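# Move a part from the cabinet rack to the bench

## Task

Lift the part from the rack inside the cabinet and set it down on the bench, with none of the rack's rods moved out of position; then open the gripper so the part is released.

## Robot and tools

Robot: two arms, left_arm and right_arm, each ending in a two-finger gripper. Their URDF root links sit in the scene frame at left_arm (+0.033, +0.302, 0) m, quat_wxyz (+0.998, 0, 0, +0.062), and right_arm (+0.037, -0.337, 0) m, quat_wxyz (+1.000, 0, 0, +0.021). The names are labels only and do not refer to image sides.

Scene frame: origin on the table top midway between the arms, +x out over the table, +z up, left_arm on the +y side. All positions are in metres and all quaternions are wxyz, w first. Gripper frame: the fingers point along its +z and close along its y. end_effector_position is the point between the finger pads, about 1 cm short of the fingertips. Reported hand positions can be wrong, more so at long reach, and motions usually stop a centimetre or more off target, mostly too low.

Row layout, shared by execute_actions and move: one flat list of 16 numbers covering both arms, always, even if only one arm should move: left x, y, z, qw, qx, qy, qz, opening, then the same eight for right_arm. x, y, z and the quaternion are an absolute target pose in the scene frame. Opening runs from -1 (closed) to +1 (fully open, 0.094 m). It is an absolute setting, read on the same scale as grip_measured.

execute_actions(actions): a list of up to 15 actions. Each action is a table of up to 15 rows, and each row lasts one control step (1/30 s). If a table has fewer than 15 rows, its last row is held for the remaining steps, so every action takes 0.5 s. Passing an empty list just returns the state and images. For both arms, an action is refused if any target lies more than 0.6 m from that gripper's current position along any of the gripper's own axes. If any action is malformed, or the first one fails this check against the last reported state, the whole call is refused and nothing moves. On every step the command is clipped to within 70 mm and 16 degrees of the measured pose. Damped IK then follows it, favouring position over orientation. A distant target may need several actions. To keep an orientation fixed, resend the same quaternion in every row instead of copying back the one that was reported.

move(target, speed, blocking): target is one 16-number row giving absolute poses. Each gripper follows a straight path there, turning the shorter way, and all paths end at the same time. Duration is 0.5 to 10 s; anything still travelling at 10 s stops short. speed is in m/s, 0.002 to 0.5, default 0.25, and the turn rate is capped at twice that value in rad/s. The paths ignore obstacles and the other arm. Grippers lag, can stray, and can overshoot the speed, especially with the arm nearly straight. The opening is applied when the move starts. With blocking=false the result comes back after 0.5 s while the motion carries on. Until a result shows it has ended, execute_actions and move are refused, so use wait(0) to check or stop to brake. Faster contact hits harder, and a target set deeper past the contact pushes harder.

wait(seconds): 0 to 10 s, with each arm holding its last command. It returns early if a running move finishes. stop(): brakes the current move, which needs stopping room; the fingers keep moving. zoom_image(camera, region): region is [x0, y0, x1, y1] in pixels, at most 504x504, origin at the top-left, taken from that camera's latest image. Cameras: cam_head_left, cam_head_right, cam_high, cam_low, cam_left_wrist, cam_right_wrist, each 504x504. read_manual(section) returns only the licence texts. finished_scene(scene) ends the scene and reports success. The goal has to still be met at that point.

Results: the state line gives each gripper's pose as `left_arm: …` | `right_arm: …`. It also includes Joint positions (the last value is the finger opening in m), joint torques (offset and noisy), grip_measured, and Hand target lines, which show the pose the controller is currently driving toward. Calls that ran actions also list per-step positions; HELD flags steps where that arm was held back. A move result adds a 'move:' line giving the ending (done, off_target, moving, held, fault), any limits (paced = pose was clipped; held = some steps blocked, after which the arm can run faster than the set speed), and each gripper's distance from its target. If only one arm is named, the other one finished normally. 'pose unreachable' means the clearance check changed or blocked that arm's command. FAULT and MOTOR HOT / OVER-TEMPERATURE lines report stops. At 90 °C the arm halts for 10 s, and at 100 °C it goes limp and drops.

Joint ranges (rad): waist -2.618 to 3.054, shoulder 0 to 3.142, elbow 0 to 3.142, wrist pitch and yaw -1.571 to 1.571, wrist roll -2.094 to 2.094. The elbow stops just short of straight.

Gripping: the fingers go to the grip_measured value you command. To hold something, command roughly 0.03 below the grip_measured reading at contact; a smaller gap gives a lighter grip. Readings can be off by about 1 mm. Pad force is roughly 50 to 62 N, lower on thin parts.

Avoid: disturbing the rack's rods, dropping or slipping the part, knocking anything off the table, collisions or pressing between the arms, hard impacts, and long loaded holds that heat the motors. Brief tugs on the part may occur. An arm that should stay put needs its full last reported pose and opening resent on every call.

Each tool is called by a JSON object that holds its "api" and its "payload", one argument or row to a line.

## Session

{"api": "execute_actions", "payload": {
  "actions": []
}}

Scene clock: 0.00 s.
left_arm: end_effector_position=(+0.3444, +0.3635, +0.3561) grip_measured=+1.000 end_effector_quat_wxyz=(+0.133, +0.785, -0.340, +0.500) | right_arm: end_effector_position=(+0.2981, +0.2232, +0.3622) grip_measured=+1.000 end_effector_quat_wxyz=(-0.498, +0.598, -0.367, +0.510)
Joint positions: left_arm=[ 0.579  1.499  1.766 -1.477  1.051 -1.833  0.094] | right_arm=[ 1.359  2.383  2.368  0.055  1.178 -1.855  0.094]
Joint velocities: left_arm=[ 0.012 -0.007  0.002 -0.066 -0.037 -0.007  0.   ] | right_arm=[ 0.007  0.007 -0.002  0.037  0.037  0.022  0.   ]
Joint torques (N m, as the arm reports them, + toward a larger angle): no reading
Hand target (left_arm): +0.343, +0.361, +0.365; +0.125, +0.777, -0.347, +0.510
Hand target (right_arm): +0.298, +0.222, +0.366; -0.500, +0.597, -0.368, +0.508

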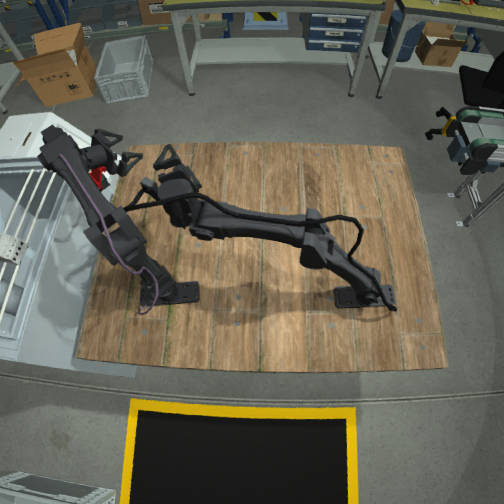

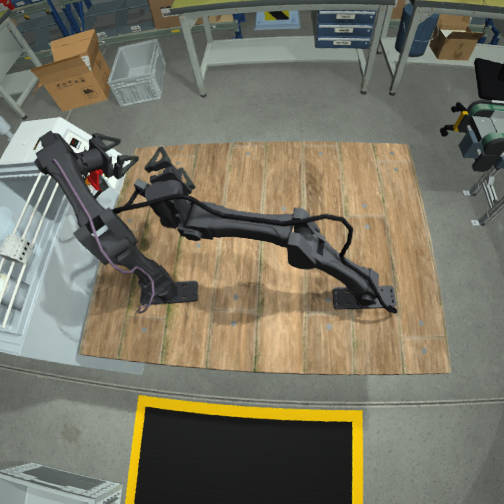

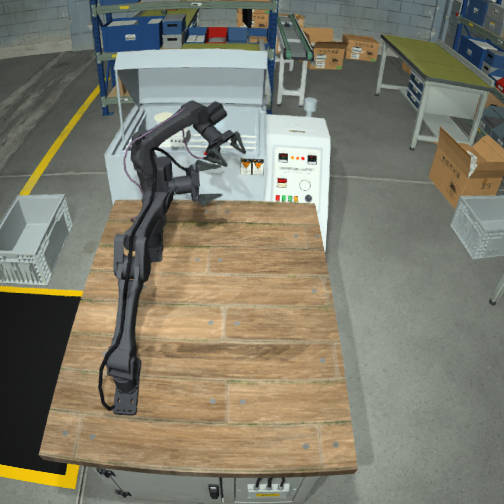

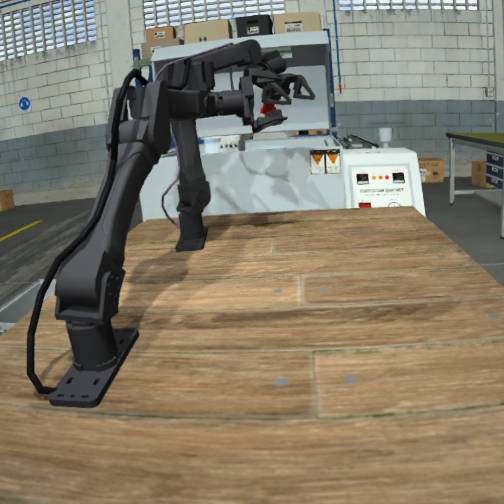

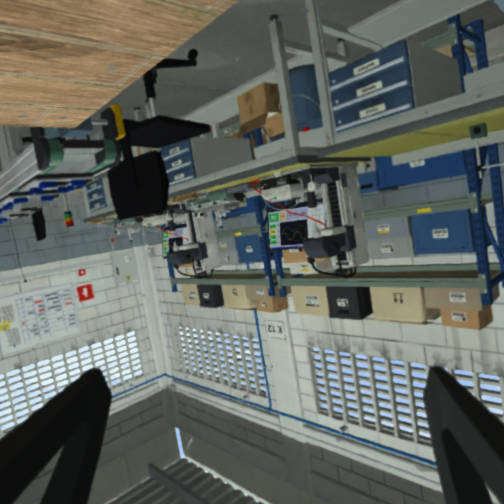

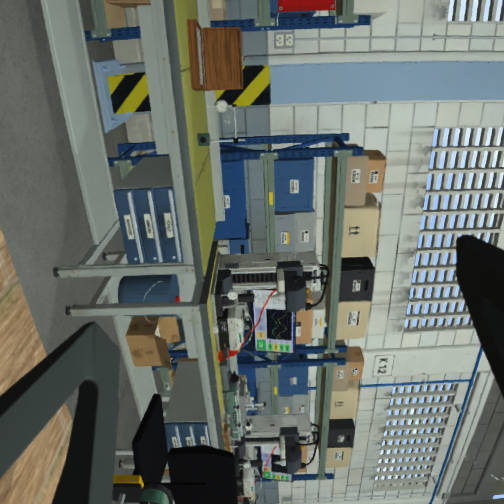

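{"api": "move", "payload": {
  "target": [0.30,0.45,0.37,0.125,0.777,-0.347,0.51,1,0.33,-0.10,0.30,-0.5,0.597,-0.368,0.508,1],
  "speed": 0.35
}}

{"api": "move", "payload": {
  "target": [0.11,0.68,0.37,-0.363,0.596,-0.628,-0.345,1,0.33,-0.10,0.30,-0.5,0.597,-0.368,0.508,1],
  "speed": 0.4
}}

Scene clock: 6.73 s.
left_arm: end_effector_position=(+0.3054, +0.4554, +0.3588) grip_measured=+1.000 end_effector_quat_wxyz=(+0.034, +0.794, -0.275, +0.542) | right_arm: end_effector_position=(+0.3301, -0.0954, +0.3047) grip_measured=+1.000 end_effector_quat_wxyz=(-0.502, +0.595, -0.371, +0.507)
Joint positions: left_arm=[ 0.929  1.522  1.766 -1.551  1.131 -1.59   0.094] | right_arm=[ 0.989  1.184  0.69   0.519  0.81  -1.822  0.094]
Joint velocities: left_arm=[-0.007 -0.002 -0.022  0.066 -0.037 -0.022  0.   ] | right_arm=[-0.017 -0.002 -0.007  0.066 -0.037 -0.051  0.   ]
Joint torques (N m, as the arm reports them, + toward a larger angle): left_arm=[ 0.49 -5.91  7.16  0.65  0.68  0.08] | right_arm=[-0.77 -4.64  5.84  1.87 -0.14 -0.06]
Hand target (left_arm): +0.302, +0.450, +0.370; +0.025, +0.785, -0.280, +0.552
Hand target (right_arm): +0.330, -0.099, +0.302; -0.500, +0.597, -0.368, +0.508
Off the commanded pose (left_arm): 0.014 m, 14 deg.
Off the commanded pose (right_arm): 0.007 m, 1 deg.
joint sent to its limit (left arm) — the command would take joint 4 (wrist pitch) past its lower limit, so that joint was sent only as far as its limit.
move: off_target (left_arm)

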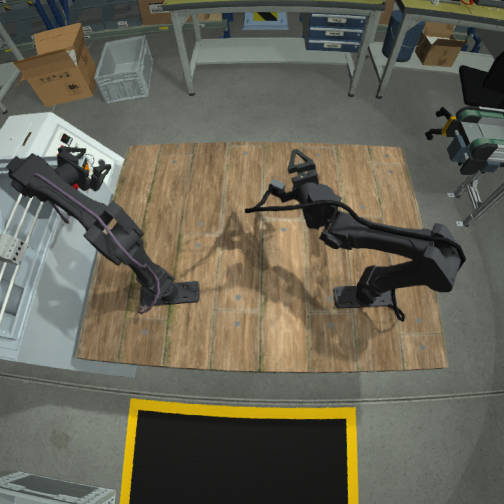

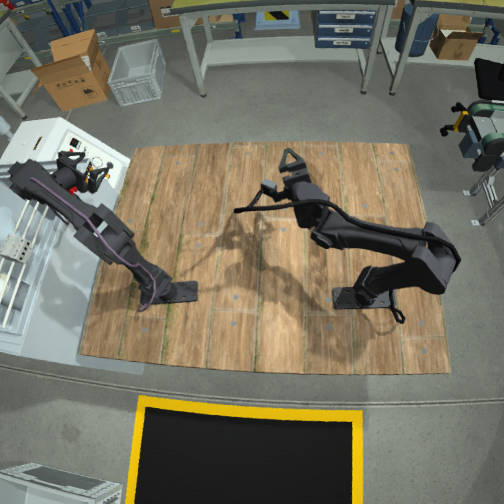

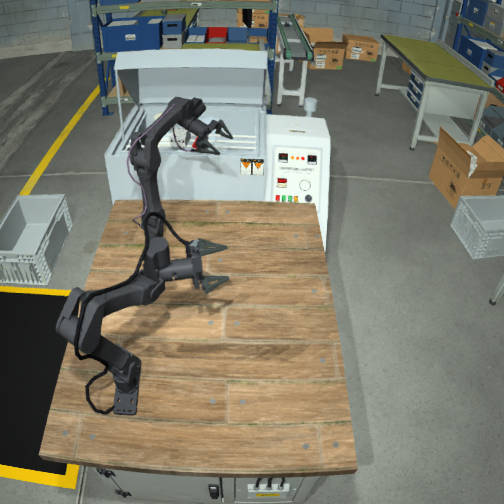

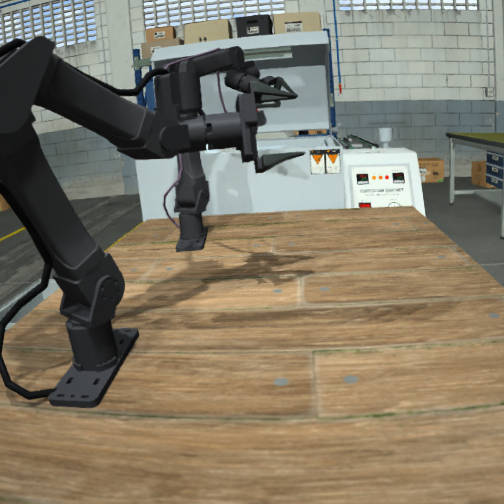

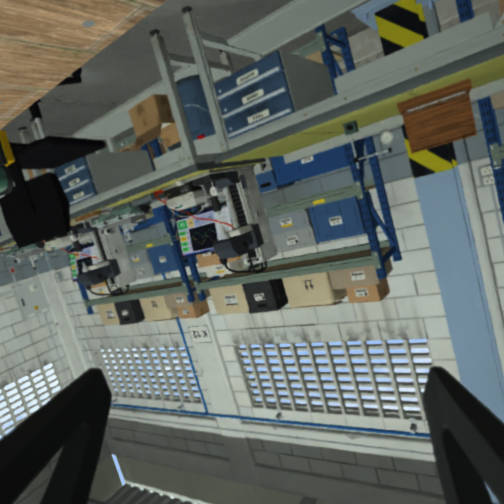

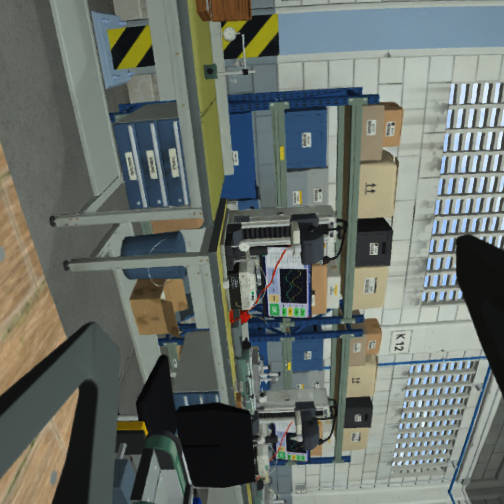

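Scene clock: 10.40 s.
left_arm: end_effector_position=(+0.1183, +0.6845, +0.3513) grip_measured=+1.000 end_effector_quat_wxyz=(+0.338, -0.599, +0.646, +0.331) | right_arm: end_effector_position=(+0.3296, -0.0953, +0.3013) grip_measured=+1.000 end_effector_quat_wxyz=(-0.502, +0.596, -0.370, +0.506)
Joint positions: left_arm=[ 1.123  1.355  1.58  -0.827 -0.229 -0.127  0.094] | right_arm=[ 0.989  1.184  0.678  0.529  0.805 -1.822  0.094]
Joint velocities: left_arm=[-0.012 -0.002 -0.017  0.007  0.037 -0.022  0.   ] | right_arm=[-0.007  0.007 -0.007 -0.037  0.007 -0.037  0.   ]
Joint torques (N m, as the arm reports them, + toward a larger angle): left_arm=[ 0.65 -6.46  6.07  2.19 -0.04  0.05] | right_arm=[-0.98 -4.73  6.05  1.86 -0.12 -0.07]
Hand target (left_arm): +0.114, +0.682, +0.367; -0.360, +0.592, -0.632, -0.346
Hand target (right_arm): +0.330, -0.100, +0.300; -0.500, +0.597, -0.368, +0.508
Off the commanded pose (left_arm): 0.021 m, 4 deg.
Off the commanded pose (right_arm): 0.005 m, 0 deg.
move: off_target (left_arm)

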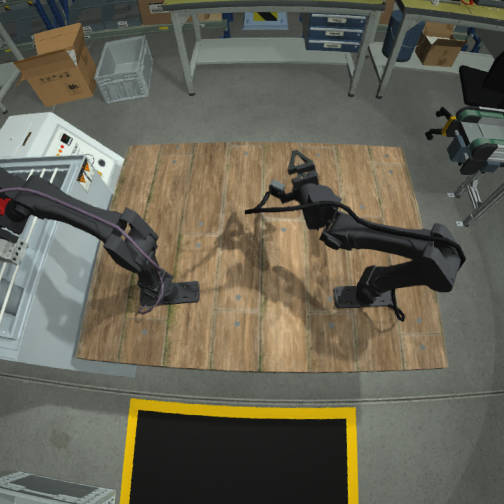

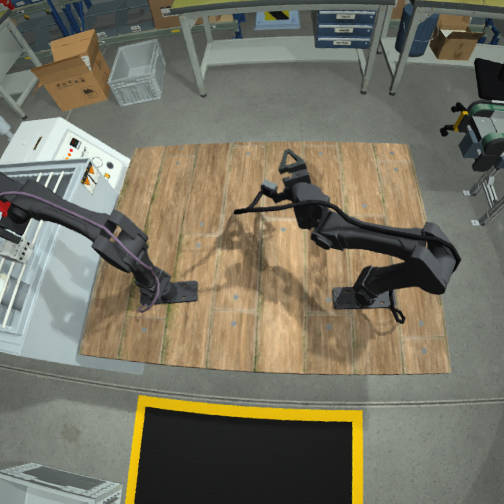

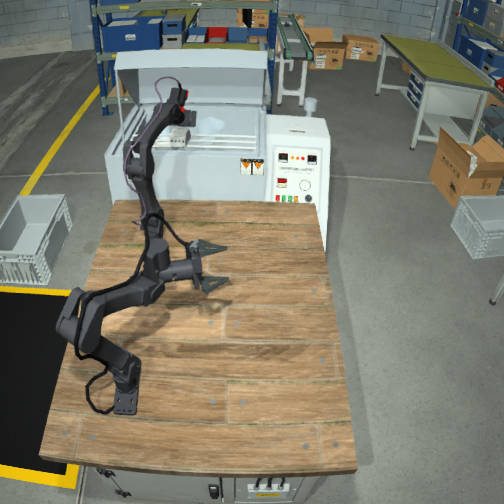

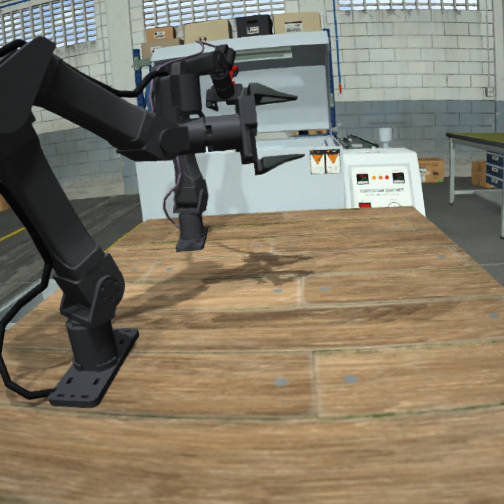

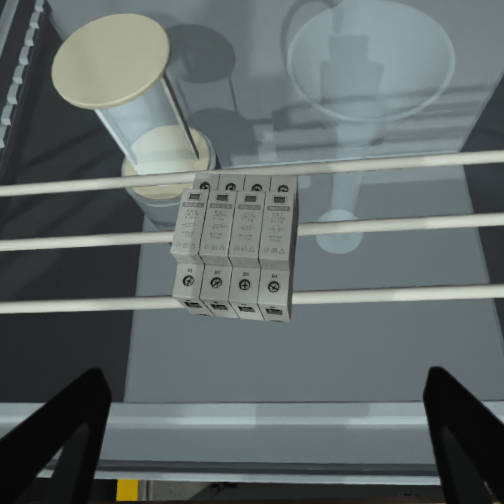

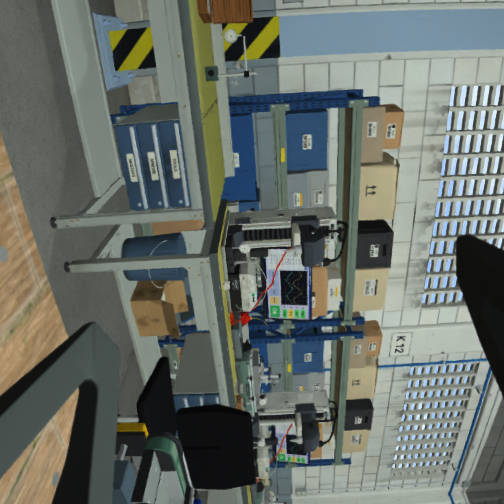

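{"api": "move", "payload": {
  "target": [0.086,0.735,0.28,-0.324,0.583,-0.694,-0.272,1,0.33,-0.10,0.30,-0.5,0.597,-0.368,0.508,1],
  "speed": 0.12
}}

Scene clock: 19.67 s.
left_arm: end_effector_position=(+0.0873, +0.7293, +0.2742) grip_measured=+1.000 end_effector_quat_wxyz=(+0.312, -0.590, +0.698, +0.261) | right_arm: end_effector_position=(+0.3296, -0.0953, +0.3013) grip_measured=+1.000 end_effector_quat_wxyz=(-0.502, +0.596, -0.370, +0.506)
Joint positions: left_arm=[ 1.339  1.5    1.494 -0.728  0.047  0.038  0.094] | right_arm=[ 0.989  1.184  0.678  0.529  0.805 -1.822  0.094]
Joint velocities: left_arm=[ 0.007  0.002 -0.017 -0.022  0.007 -0.037  0.   ] | right_arm=[-0.007  0.012 -0.012  0.007 -0.037 -0.037  0.   ]
Joint torques (N m, as the arm reports them, + toward a larger angle): left_arm=[ 0.39 -5.85  7.    2.07  0.09  0.02] | right_arm=[-0.97 -4.75  6.05  1.86 -0.13 -0.07]
Hand target (left_arm): +0.087, +0.734, +0.281; +0.325, -0.583, +0.693, +0.272
Hand target (right_arm): +0.330, -0.100, +0.300; -0.500, +0.597, -0.368, +0.508
Off the commanded pose (left_arm): 0.008 m, 2 deg.
Off the commanded pose (right_arm): 0.005 m, 0 deg.
move: done

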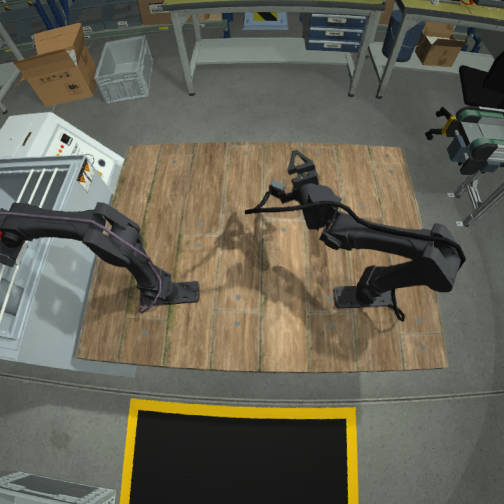

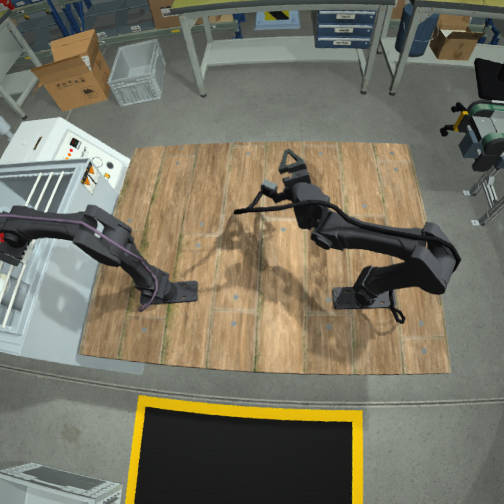

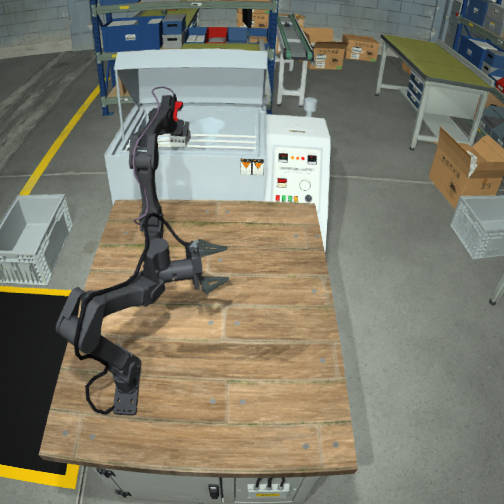

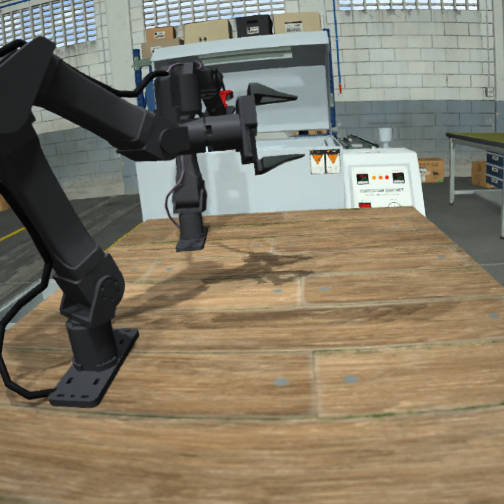

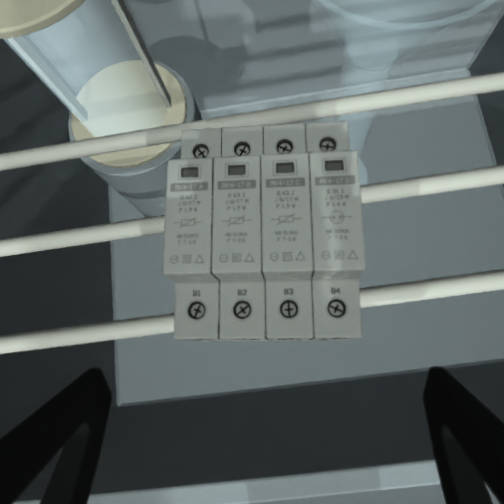

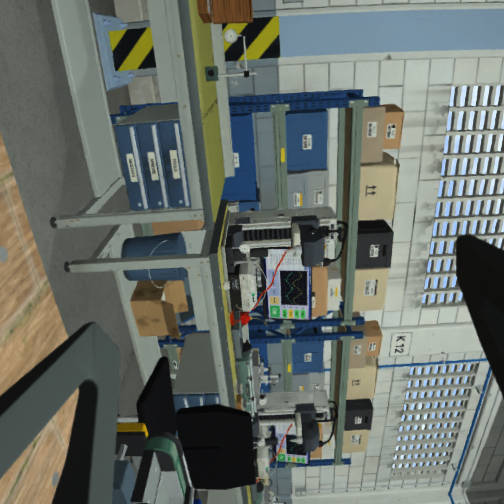

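{"api": "move", "payload": {
  "target": [0.094,0.793,0.246,-0.319,0.595,-0.684,-0.277,1,0.33,-0.10,0.30,-0.5,0.597,-0.368,0.508,1],
  "speed": 0.07
}}

Scene clock: 27.73 s.
left_arm: end_effector_position=(+0.0877, +0.7762, +0.2132) grip_measured=+1.000 end_effector_quat_wxyz=(+0.285, -0.610, +0.697, +0.247) | right_arm: end_effector_position=(+0.3295, -0.0952, +0.3013) grip_measured=+1.000 end_effector_quat_wxyz=(-0.502, +0.596, -0.369, +0.506)
Joint positions: left_arm=[ 1.339  1.693  1.494 -0.599  0.021  0.017  0.094] | right_arm=[ 0.989  1.184  0.678  0.529  0.805 -1.822  0.094]
Joint velocities: left_arm=[ 0.017 -0.002 -0.002  0.037 -0.022  0.007  0.   ] | right_arm=[ 0.012  0.012  0.012  0.066  0.037 -0.007  0.   ]
Joint torques (N m, as the arm reports them, + toward a larger angle): left_arm=[-0.94 -7.6  12.36  2.01 -0.04 -0.09] | right_arm=[-0.98 -4.74  6.05  1.86 -0.13 -0.07]
Hand target (left_arm): +0.094, +0.790, +0.247; +0.319, -0.595, +0.684, +0.277
Hand target (right_arm): +0.330, -0.100, +0.300; -0.500, +0.597, -0.368, +0.508
Off the commanded pose (left_arm): 0.037 m, 6 deg.
Off the commanded pose (right_arm): 0.005 m, 0 deg.
move: off_target (left_arm)

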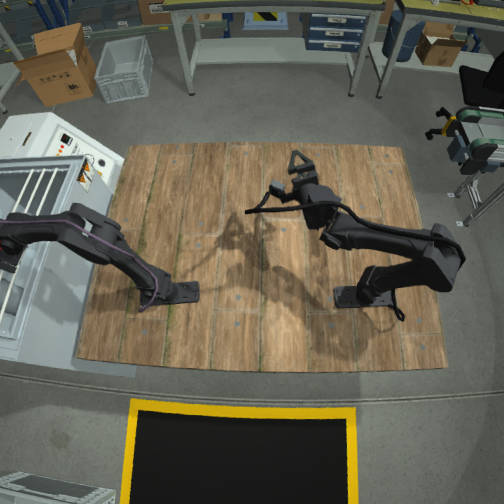

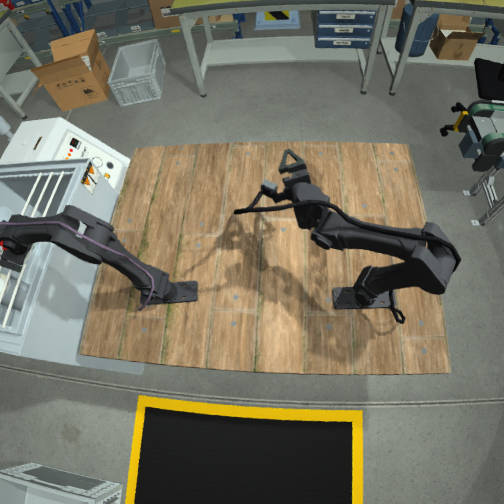

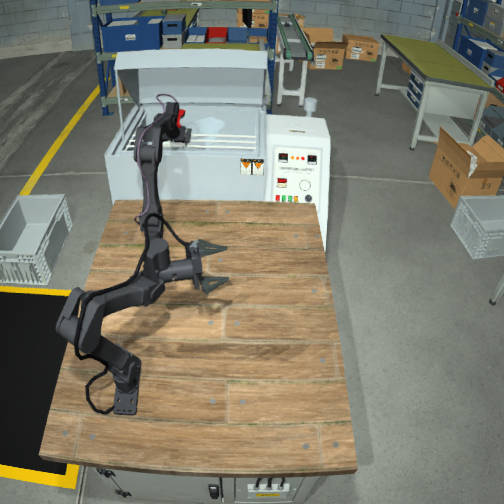

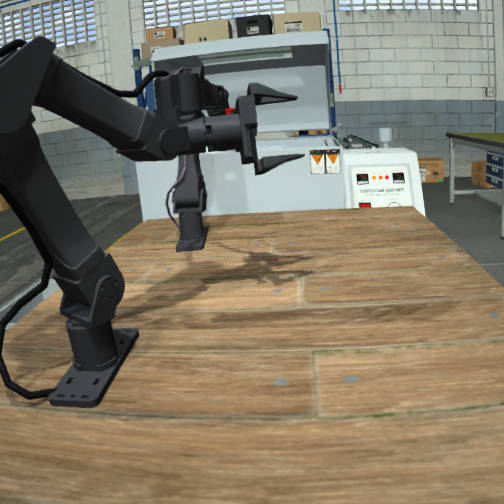

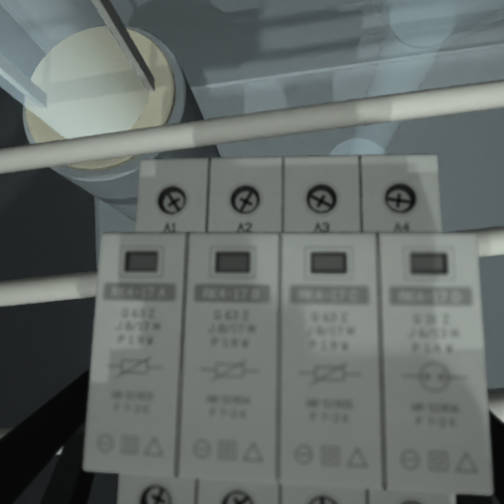

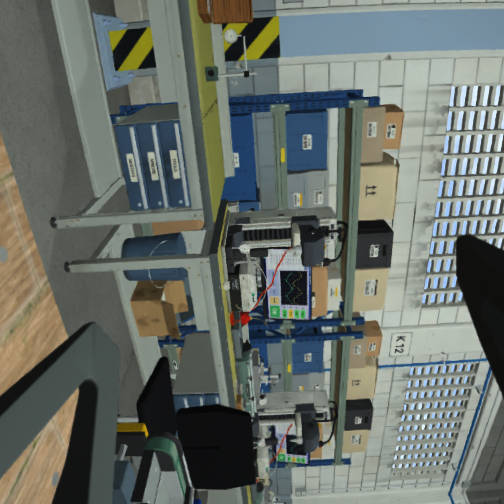

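{"api": "execute_actions", "payload": {
  "actions": [
    [[0.095,0.794,0.248,-0.319,0.595,-0.684,-0.277,1,0.33,-0.10,0.30,-0.5,0.597,-0.368,0.508,1],[0.096,0.795,0.25,-0.319,0.595,-0.684,-0.277,1,0.33,-0.10,0.30,-0.5,0.597,-0.368,0.508,1],[0.097,0.796,0.252,-0.319,0.595,-0.684,-0.277,1,0.33,-0.10,0.30,-0.5,0.597,-0.368,0.508,1],[0.098,0.797,0.254,-0.319,0.595,-0.684,-0.277,1,0.33,-0.10,0.30,-0.5,0.597,-0.368,0.508,1],[0.099,0.797,0.255,-0.319,0.595,-0.684,-0.277,1,0.33,-0.10,0.30,-0.5,0.597,-0.368,0.508,1],[0.1,0.797,0.255,-0.319,0.595,-0.684,-0.277,1,0.33,-0.10,0.30,-0.5,0.597,-0.368,0.508,1]]
  ]
}}

Scene clock: 33.63 s.
left_arm: end_effector_position=(+0.0969, +0.7891, +0.2386) grip_measured=+1.000 end_effector_quat_wxyz=(+0.305, -0.599, +0.691, +0.265) | right_arm: end_effector_position=(+0.3295, -0.0952, +0.3013) grip_measured=+1.000 end_effector_quat_wxyz=(-0.502, +0.596, -0.369, +0.506)
Joint positions: left_arm=[ 1.319  1.712  1.575 -0.602  0.01   0.011  0.094] | right_arm=[ 0.989  1.184  0.678  0.529  0.805 -1.822  0.094]
Joint velocities: left_arm=[ 0.007  0.002  0.012  0.022 -0.007  0.007  0.   ] | right_arm=[ 0.022 -0.007 -0.002  0.007  0.037 -0.037  0.   ]
Joint torques (N m, as the arm reports them, + toward a larger angle): left_arm=[-0.51 -6.83 11.34  1.73 -0.03 -0.07] | right_arm=[-0.98 -4.74  6.05  1.86 -0.12 -0.07]
Hand target (left_arm): +0.100, +0.796, +0.255; +0.319, -0.595, +0.684, +0.277
Hand target (right_arm): +0.330, -0.100, +0.300; -0.500, +0.597, -0.368, +0.508
Off the commanded pose (left_arm): 0.019 m, 2 deg.
Off the commanded pose (right_arm): 0.005 m, 0 deg.
Step readings (end_effector_position):
0: left_arm (+0.0876, +0.7764, +0.2134) | right_arm (+0.3295, -0.0952, +0.3013)
1: left_arm (+0.0878, +0.7767, +0.2141) | right_arm (+0.3295, -0.0952, +0.3013)
2: left_arm (+0.0881, +0.7778, +0.2156) | right_arm (+0.3295, -0.0952, +0.3013)
4: left_arm (+0.0901, +0.7819, +0.2218) | right_arm (+0.3295, -0.0952, +0.3013)
8: left_arm (+0.0954, +0.7883, +0.2353) | right_arm (+0.3295, -0.0952, +0.3013)
15: end_effector_position above

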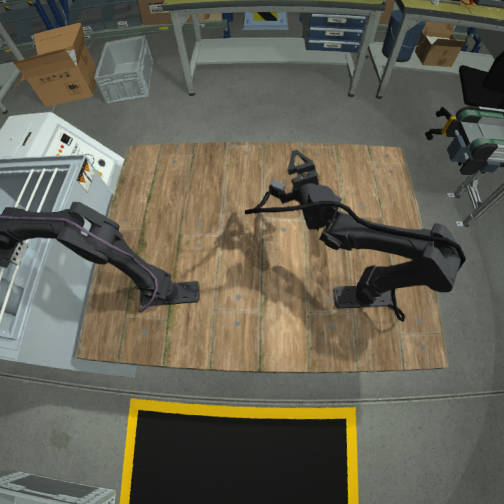

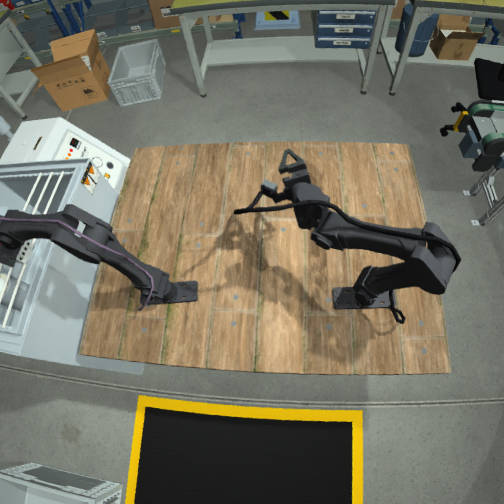

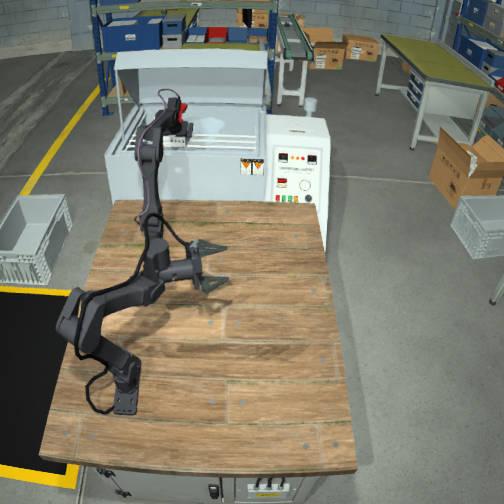

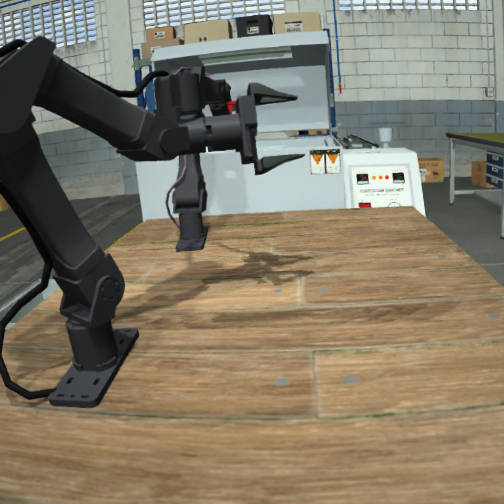

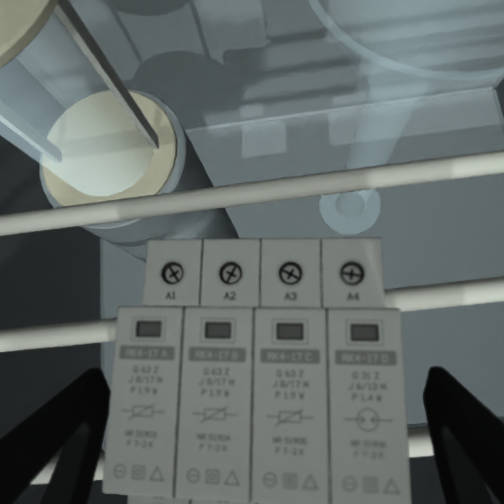

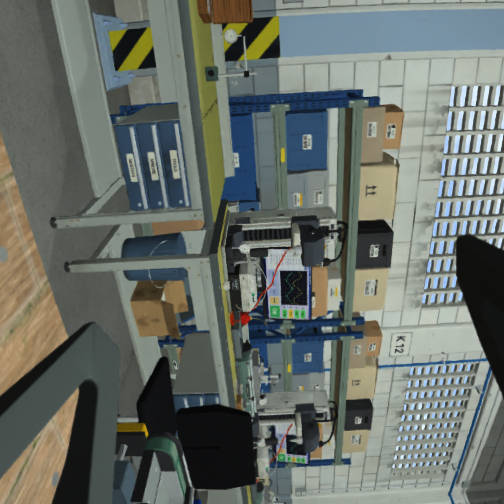

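{"api": "execute_actions", "payload": {
  "actions": [
    [[0.1,0.797,0.252,-0.319,0.595,-0.684,-0.277,1,0.33,-0.10,0.30,-0.5,0.597,-0.368,0.508,1],[0.1,0.797,0.249,-0.319,0.595,-0.684,-0.277,1,0.33,-0.10,0.30,-0.5,0.597,-0.368,0.508,1],[0.1,0.797,0.246,-0.319,0.595,-0.684,-0.277,1,0.33,-0.10,0.30,-0.5,0.597,-0.368,0.508,1],[0.1,0.797,0.243,-0.319,0.595,-0.684,-0.277,1,0.33,-0.10,0.30,-0.5,0.597,-0.368,0.508,1],[0.1,0.797,0.24,-0.319,0.595,-0.684,-0.277,1,0.33,-0.10,0.30,-0.5,0.597,-0.368,0.508,1],[0.1,0.797,0.237,-0.319,0.595,-0.684,-0.277,1,0.33,-0.10,0.30,-0.5,0.597,-0.368,0.508,1],[0.1,0.797,0.234,-0.319,0.595,-0.684,-0.277,1,0.33,-0.10,0.30,-0.5,0.597,-0.368,0.508,1],[0.1,0.797,0.232,-0.319,0.595,-0.684,-0.277,0.85,0.33,-0.10,0.30,-0.5,0.597,-0.368,0.508,1]]
  ]
}}

Scene clock: 41.07 s.
left_arm: end_effector_position=(+0.0967, +0.7893, +0.2254) grip_measured=+0.853 end_effector_quat_wxyz=(+0.303, -0.600, +0.692, +0.264) | right_arm: end_effector_position=(+0.3295, -0.0952, +0.3013) grip_measured=+1.000 end_effector_quat_wxyz=(-0.502, +0.596, -0.369, +0.506)
Joint positions: left_arm=[ 1.319  1.712  1.526 -0.558  0.009  0.009  0.087] | right_arm=[ 0.989  1.184  0.678  0.529  0.805 -1.822  0.094]
Joint velocities: left_arm=[ 0.002 -0.002 -0.022  0.066  0.037  0.007 -0.   ] | right_arm=[ 0.007 -0.022  0.007  0.022 -0.051 -0.022  0.   ]
Joint torques (N m, as the arm reports them, + toward a larger angle): left_arm=[-0.39 -7.38  7.17  2.1  -0.03 -0.08] | right_arm=[-0.98 -4.75  6.05  1.86 -0.12 -0.07]
Hand target (left_arm): +0.100, +0.796, +0.232; +0.319, -0.595, +0.684, +0.277
Hand target (right_arm): +0.330, -0.100, +0.300; -0.500, +0.597, -0.368, +0.508
Off the commanded pose (left_arm): 0.011 m, 3 deg.
Off the commanded pose (right_arm): 0.005 m, 0 deg.
Step readings (end_effector_position):
0: left_arm (+0.0967, +0.7891, +0.2385) | right_arm (+0.3295, -0.0952, +0.3013)
1: left_arm (+0.0967, +0.7891, +0.2385) | right_arm (+0.3295, -0.0952, +0.3013)
2: left_arm (+0.0967, +0.7891, +0.2385) | right_arm (+0.3295, -0.0952, +0.3013)
4: left_arm (+0.0967, +0.7893, +0.2387) | right_arm (+0.3295, -0.0952, +0.3013)
8: left_arm (+0.0970, +0.7919, +0.2370) | right_arm (+0.3295, -0.0952, +0.3013)
15: end_effector_position above

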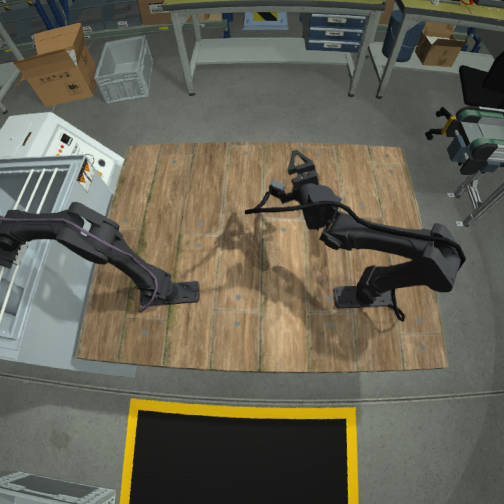

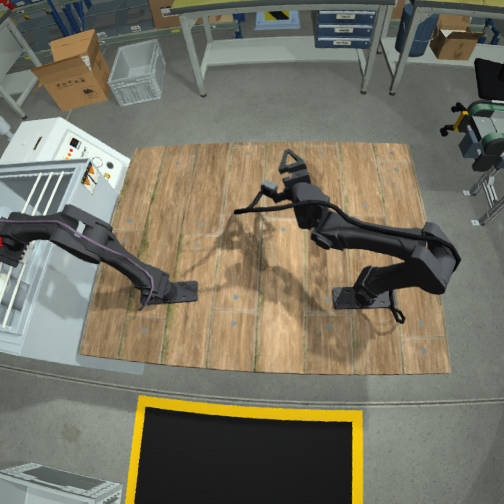

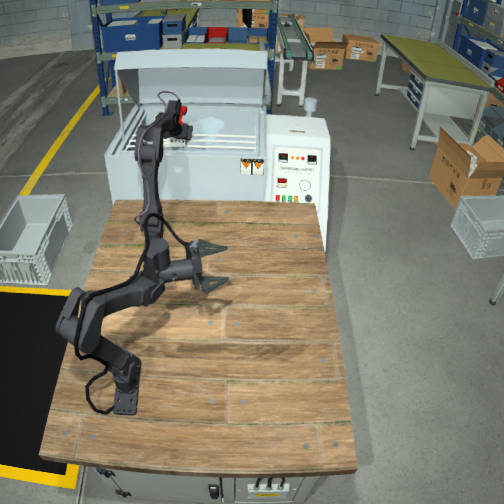

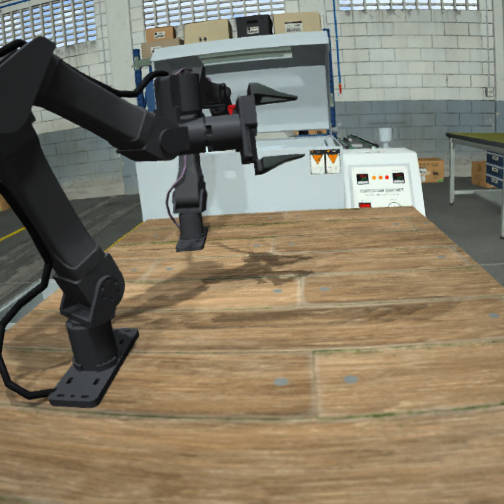

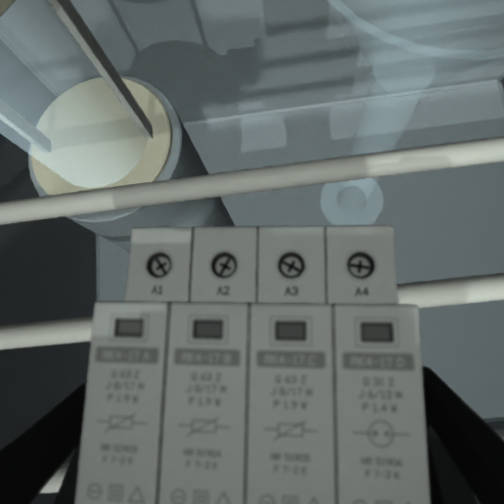

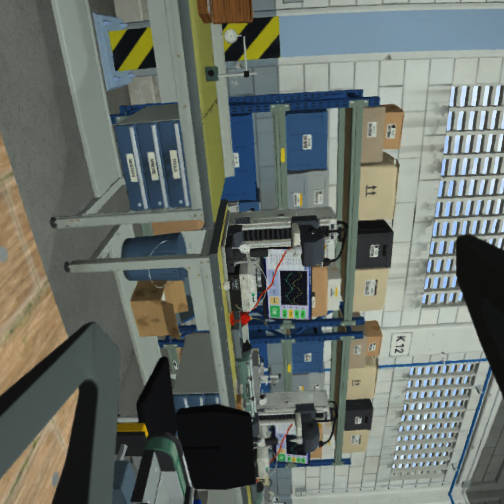

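{"api": "execute_actions", "payload": {
  "actions": [
    [[0.1,0.797,0.232,-0.319,0.595,-0.684,-0.277,0.8,0.33,-0.10,0.30,-0.5,0.597,-0.368,0.508,1],[0.1,0.797,0.232,-0.319,0.595,-0.684,-0.277,0.75,0.33,-0.10,0.30,-0.5,0.597,-0.368,0.508,1],[0.1,0.797,0.232,-0.319,0.595,-0.684,-0.277,0.7,0.33,-0.10,0.30,-0.5,0.597,-0.368,0.508,1],[0.1,0.797,0.232,-0.319,0.595,-0.684,-0.277,0.66,0.33,-0.10,0.30,-0.5,0.597,-0.368,0.508,1],[0.1,0.797,0.232,-0.319,0.595,-0.684,-0.277,0.63,0.33,-0.10,0.30,-0.5,0.597,-0.368,0.508,1],[0.1,0.797,0.232,-0.319,0.595,-0.684,-0.277,0.6,0.33,-0.10,0.30,-0.5,0.597,-0.368,0.508,1],[0.1,0.797,0.232,-0.319,0.595,-0.684,-0.277,0.58,0.33,-0.10,0.30,-0.5,0.597,-0.368,0.508,1],[0.1,0.797,0.232,-0.319,0.595,-0.684,-0.277,0.56,0.33,-0.10,0.30,-0.5,0.597,-0.368,0.508,1],[0.1,0.797,0.232,-0.319,0.595,-0.684,-0.277,0.545,0.33,-0.10,0.30,-0.5,0.597,-0.368,0.508,1],[0.1,0.797,0.232,-0.319,0.595,-0.684,-0.277,0.53,0.33,-0.10,0.30,-0.5,0.597,-0.368,0.508,1],[0.1,0.797,0.232,-0.319,0.595,-0.684,-0.277,0.515,0.33,-0.10,0.30,-0.5,0.597,-0.368,0.508,1],[0.1,0.797,0.232,-0.319,0.595,-0.684,-0.277,0.5,0.33,-0.10,0.30,-0.5,0.597,-0.368,0.508,1],[0.1,0.797,0.232,-0.319,0.595,-0.684,-0.277,0.485,0.33,-0.10,0.30,-0.5,0.597,-0.368,0.508,1]],
    [[0.1,0.797,0.237,-0.323,0.593,-0.682,-0.28,0.485,0.33,-0.10,0.30,-0.5,0.597,-0.368,0.508,1],[0.1,0.797,0.242,-0.327,0.591,-0.68,-0.284,0.485,0.33,-0.10,0.30,-0.5,0.597,-0.368,0.508,1],[0.1,0.798,0.247,-0.331,0.59,-0.678,-0.287,0.485,0.33,-0.10,0.30,-0.5,0.597,-0.368,0.508,1],[0.1,0.798,0.252,-0.335,0.588,-0.676,-0.291,0.485,0.33,-0.10,0.30,-0.5,0.597,-0.368,0.508,1],[0.1,0.799,0.257,-0.339,0.586,-0.674,-0.294,0.485,0.33,-0.10,0.30,-0.5,0.597,-0.368,0.508,1],[0.1,0.799,0.262,-0.343,0.584,-0.672,-0.297,0.485,0.33,-0.10,0.30,-0.5,0.597,-0.368,0.508,1],[0.1,0.8,0.267,-0.347,0.582,-0.67,-0.301,0.485,0.33,-0.10,0.30,-0.5,0.597,-0.368,0.508,1],[0.1,0.8,0.272,-0.35,0.581,-0.667,-0.304,0.485,0.33,-0.10,0.30,-0.5,0.597,-0.368,0.508,1],[0.1,0.801,0.277,-0.354,0.579,-0.665,-0.308,0.485,0.33,-0.10,0.30,-0.5,0.597,-0.368,0.508,1],[0.1,0.801,0.282,-0.358,0.577,-0.663,-0.311,0.485,0.33,-0.10,0.30,-0.5,0.597,-0.368,0.508,1],[0.1,0.802,0.287,-0.362,0.575,-0.661,-0.314,0.485,0.33,-0.10,0.30,-0.5,0.597,-0.368,0.508,1],[0.1,0.802,0.292,-0.366,0.573,-0.659,-0.318,0.485,0.33,-0.10,0.30,-0.5,0.597,-0.368,0.508,1],[0.1,0.803,0.297,-0.37,0.572,-0.657,-0.321,0.485,0.33,-0.10,0.30,-0.5,0.597,-0.368,0.508,1],[0.1,0.803,0.302,-0.374,0.57,-0.655,-0.325,0.485,0.33,-0.10,0.30,-0.5,0.597,-0.368,0.508,1],[0.1,0.803,0.307,-0.378,0.568,-0.653,-0.328,0.485,0.33,-0.10,0.30,-0.5,0.597,-0.368,0.508,1]],
    [[0.1,0.803,0.312,-0.378,0.568,-0.653,-0.328,0.485,0.33,-0.10,0.30,-0.5,0.597,-0.368,0.508,1],[0.1,0.803,0.317,-0.378,0.568,-0.653,-0.328,0.485,0.33,-0.10,0.30,-0.5,0.597,-0.368,0.508,1],[0.1,0.803,0.322,-0.378,0.568,-0.653,-0.328,0.485,0.33,-0.10,0.30,-0.5,0.597,-0.368,0.508,1],[0.1,0.803,0.327,-0.378,0.568,-0.653,-0.328,0.485,0.33,-0.10,0.30,-0.5,0.597,-0.368,0.508,1],[0.1,0.803,0.332,-0.378,0.568,-0.653,-0.328,0.485,0.33,-0.10,0.30,-0.5,0.597,-0.368,0.508,1],[0.1,0.803,0.337,-0.378,0.568,-0.653,-0.328,0.485,0.33,-0.10,0.30,-0.5,0.597,-0.368,0.508,1],[0.1,0.803,0.342,-0.378,0.568,-0.653,-0.328,0.485,0.33,-0.10,0.30,-0.5,0.597,-0.368,0.508,1],[0.1,0.803,0.347,-0.378,0.568,-0.653,-0.328,0.485,0.33,-0.10,0.30,-0.5,0.597,-0.368,0.508,1],[0.1,0.803,0.352,-0.378,0.568,-0.653,-0.328,0.485,0.33,-0.10,0.30,-0.5,0.597,-0.368,0.508,1],[0.1,0.803,0.36,-0.378,0.568,-0.653,-0.328,0.485,0.33,-0.10,0.30,-0.5,0.597,-0.368,0.508,1]]
  ]
}}

Scene clock: 68.20 s.
left_arm: end_effector_position=(+0.0951, +0.7774, +0.2344) grip_measured=+0.526 end_effector_quat_wxyz=(+0.300, -0.602, +0.693, +0.261) | right_arm: end_effector_position=(+0.3295, -0.0952, +0.3013) grip_measured=+1.000 end_effector_quat_wxyz=(-0.502, +0.596, -0.369, +0.506)
Joint positions: left_arm=[ 1.319  1.674  1.526 -0.605  0.009  0.009  0.072] | right_arm=[ 0.989  1.184  0.678  0.529  0.805 -1.822  0.094]
Joint velocities: left_arm=[-0.012 -0.037 -0.007 -0.051  0.037 -0.007  0.   ] | right_arm=[ 0.012 -0.002  0.012  0.037  0.022  0.037  0.   ]
Joint torques (N m, as the arm reports them, + toward a larger angle): left_arm=[ -0.18 -11.5   14.67   2.59  -0.01  -0.04] | right_arm=[-0.97 -4.74  6.04  1.86 -0.12 -0.07]
Hand target (left_arm): +0.097, +0.787, +0.318; +0.378, -0.568, +0.654, +0.328
Hand target (right_arm): +0.330, -0.100, +0.300; -0.500, +0.597, -0.368, +0.508
Off the commanded pose (left_arm): 0.128 m, 13 deg; position clipped at the last step of the last action.
Off the commanded pose (right_arm): 0.005 m, 0 deg.
Step readings (end_effector_position; steps 1 to 15: 1st action; 16 to 30: 2nd action; 31 to 45: 3rd action):
0: left_arm (+0.0970, +0.7914, +0.2277) | right_arm (+0.3295, -0.0952, +0.3013)
1: left_arm (+0.0970, +0.7914, +0.2277) | right_arm (+0.3295, -0.0952, +0.3013)
2: left_arm (+0.0970, +0.7914, +0.2278) | right_arm (+0.3295, -0.0952, +0.3013)
4: left_arm (+0.0970, +0.7914, +0.2278) | right_arm (+0.3295, -0.0952, +0.3013)
8: left_arm (+0.0970, +0.7915, +0.2278) | right_arm (+0.3295, -0.0952, +0.3013)
15: left_arm (+0.0969, +0.7916, +0.2279) | right_arm (+0.3295, -0.0952, +0.3013)
16: left_arm (+0.0969, +0.7916, +0.2279) | right_arm (+0.3295, -0.0952, +0.3013)
17: left_arm (+0.0969, +0.7916, +0.2279) | right_arm (+0.3295, -0.0952, +0.3013)
19: left_arm (+0.0969, +0.7916, +0.2279) | right_arm (+0.3295, -0.0952, +0.3013)
23: left_arm (+0.0969, +0.7916, +0.2280) | right_arm (+0.3295, -0.0952, +0.3013)
30: left_arm (+0.0968, +0.7904, +0.2297) | right_arm (+0.3295, -0.0952, +0.3013)
31: left_arm (+0.0966, +0.7893, +0.2296) | right_arm (+0.3295, -0.0952, +0.3013)
32: left_arm (+0.0965, +0.7880, +0.2298) | right_arm (+0.3295, -0.0952, +0.3013)
34: left_arm (+0.0961, +0.7855, +0.2300) | right_arm (+0.3295, -0.0952, +0.3013)
38: left_arm (+0.0956, +0.7816, +0.2311) | right_arm (+0.3295, -0.0952, +0.3013)
45: end_effector_position above

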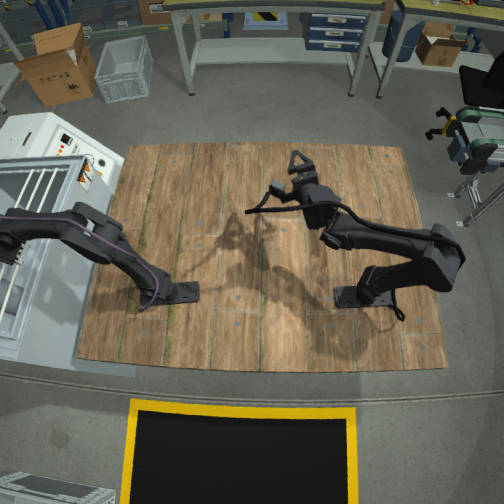

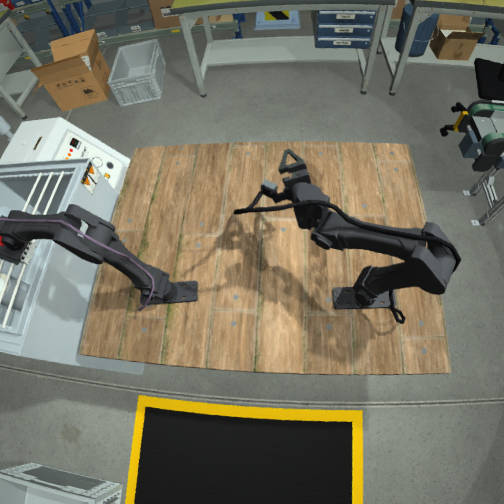

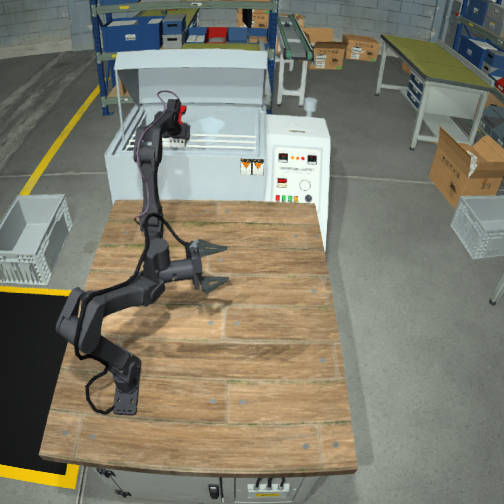

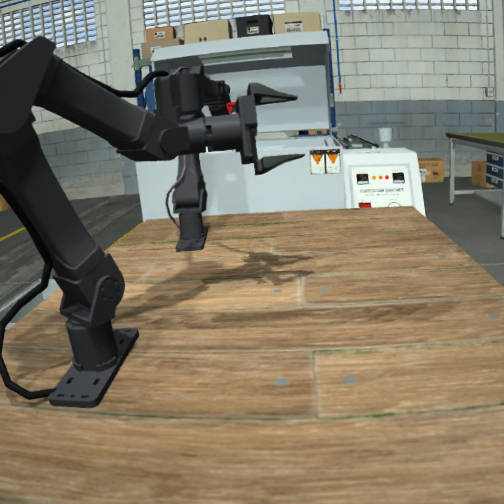

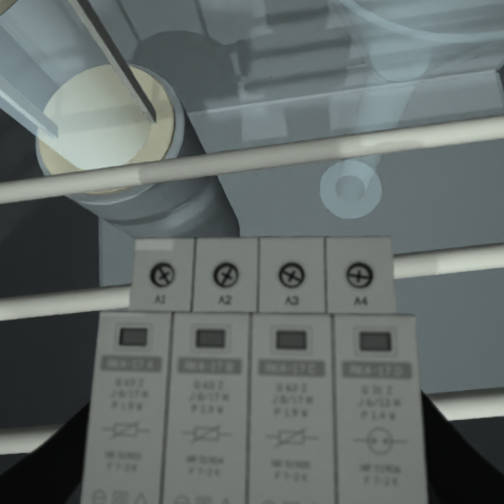

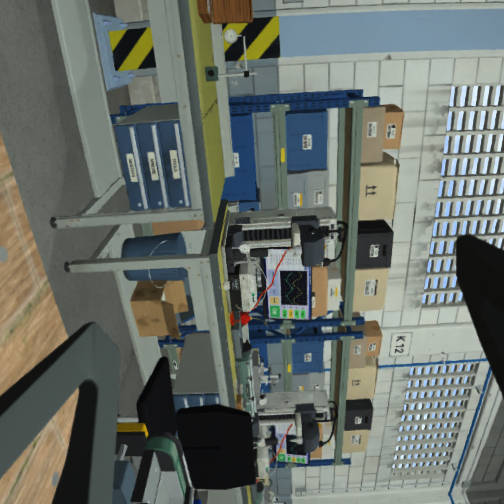

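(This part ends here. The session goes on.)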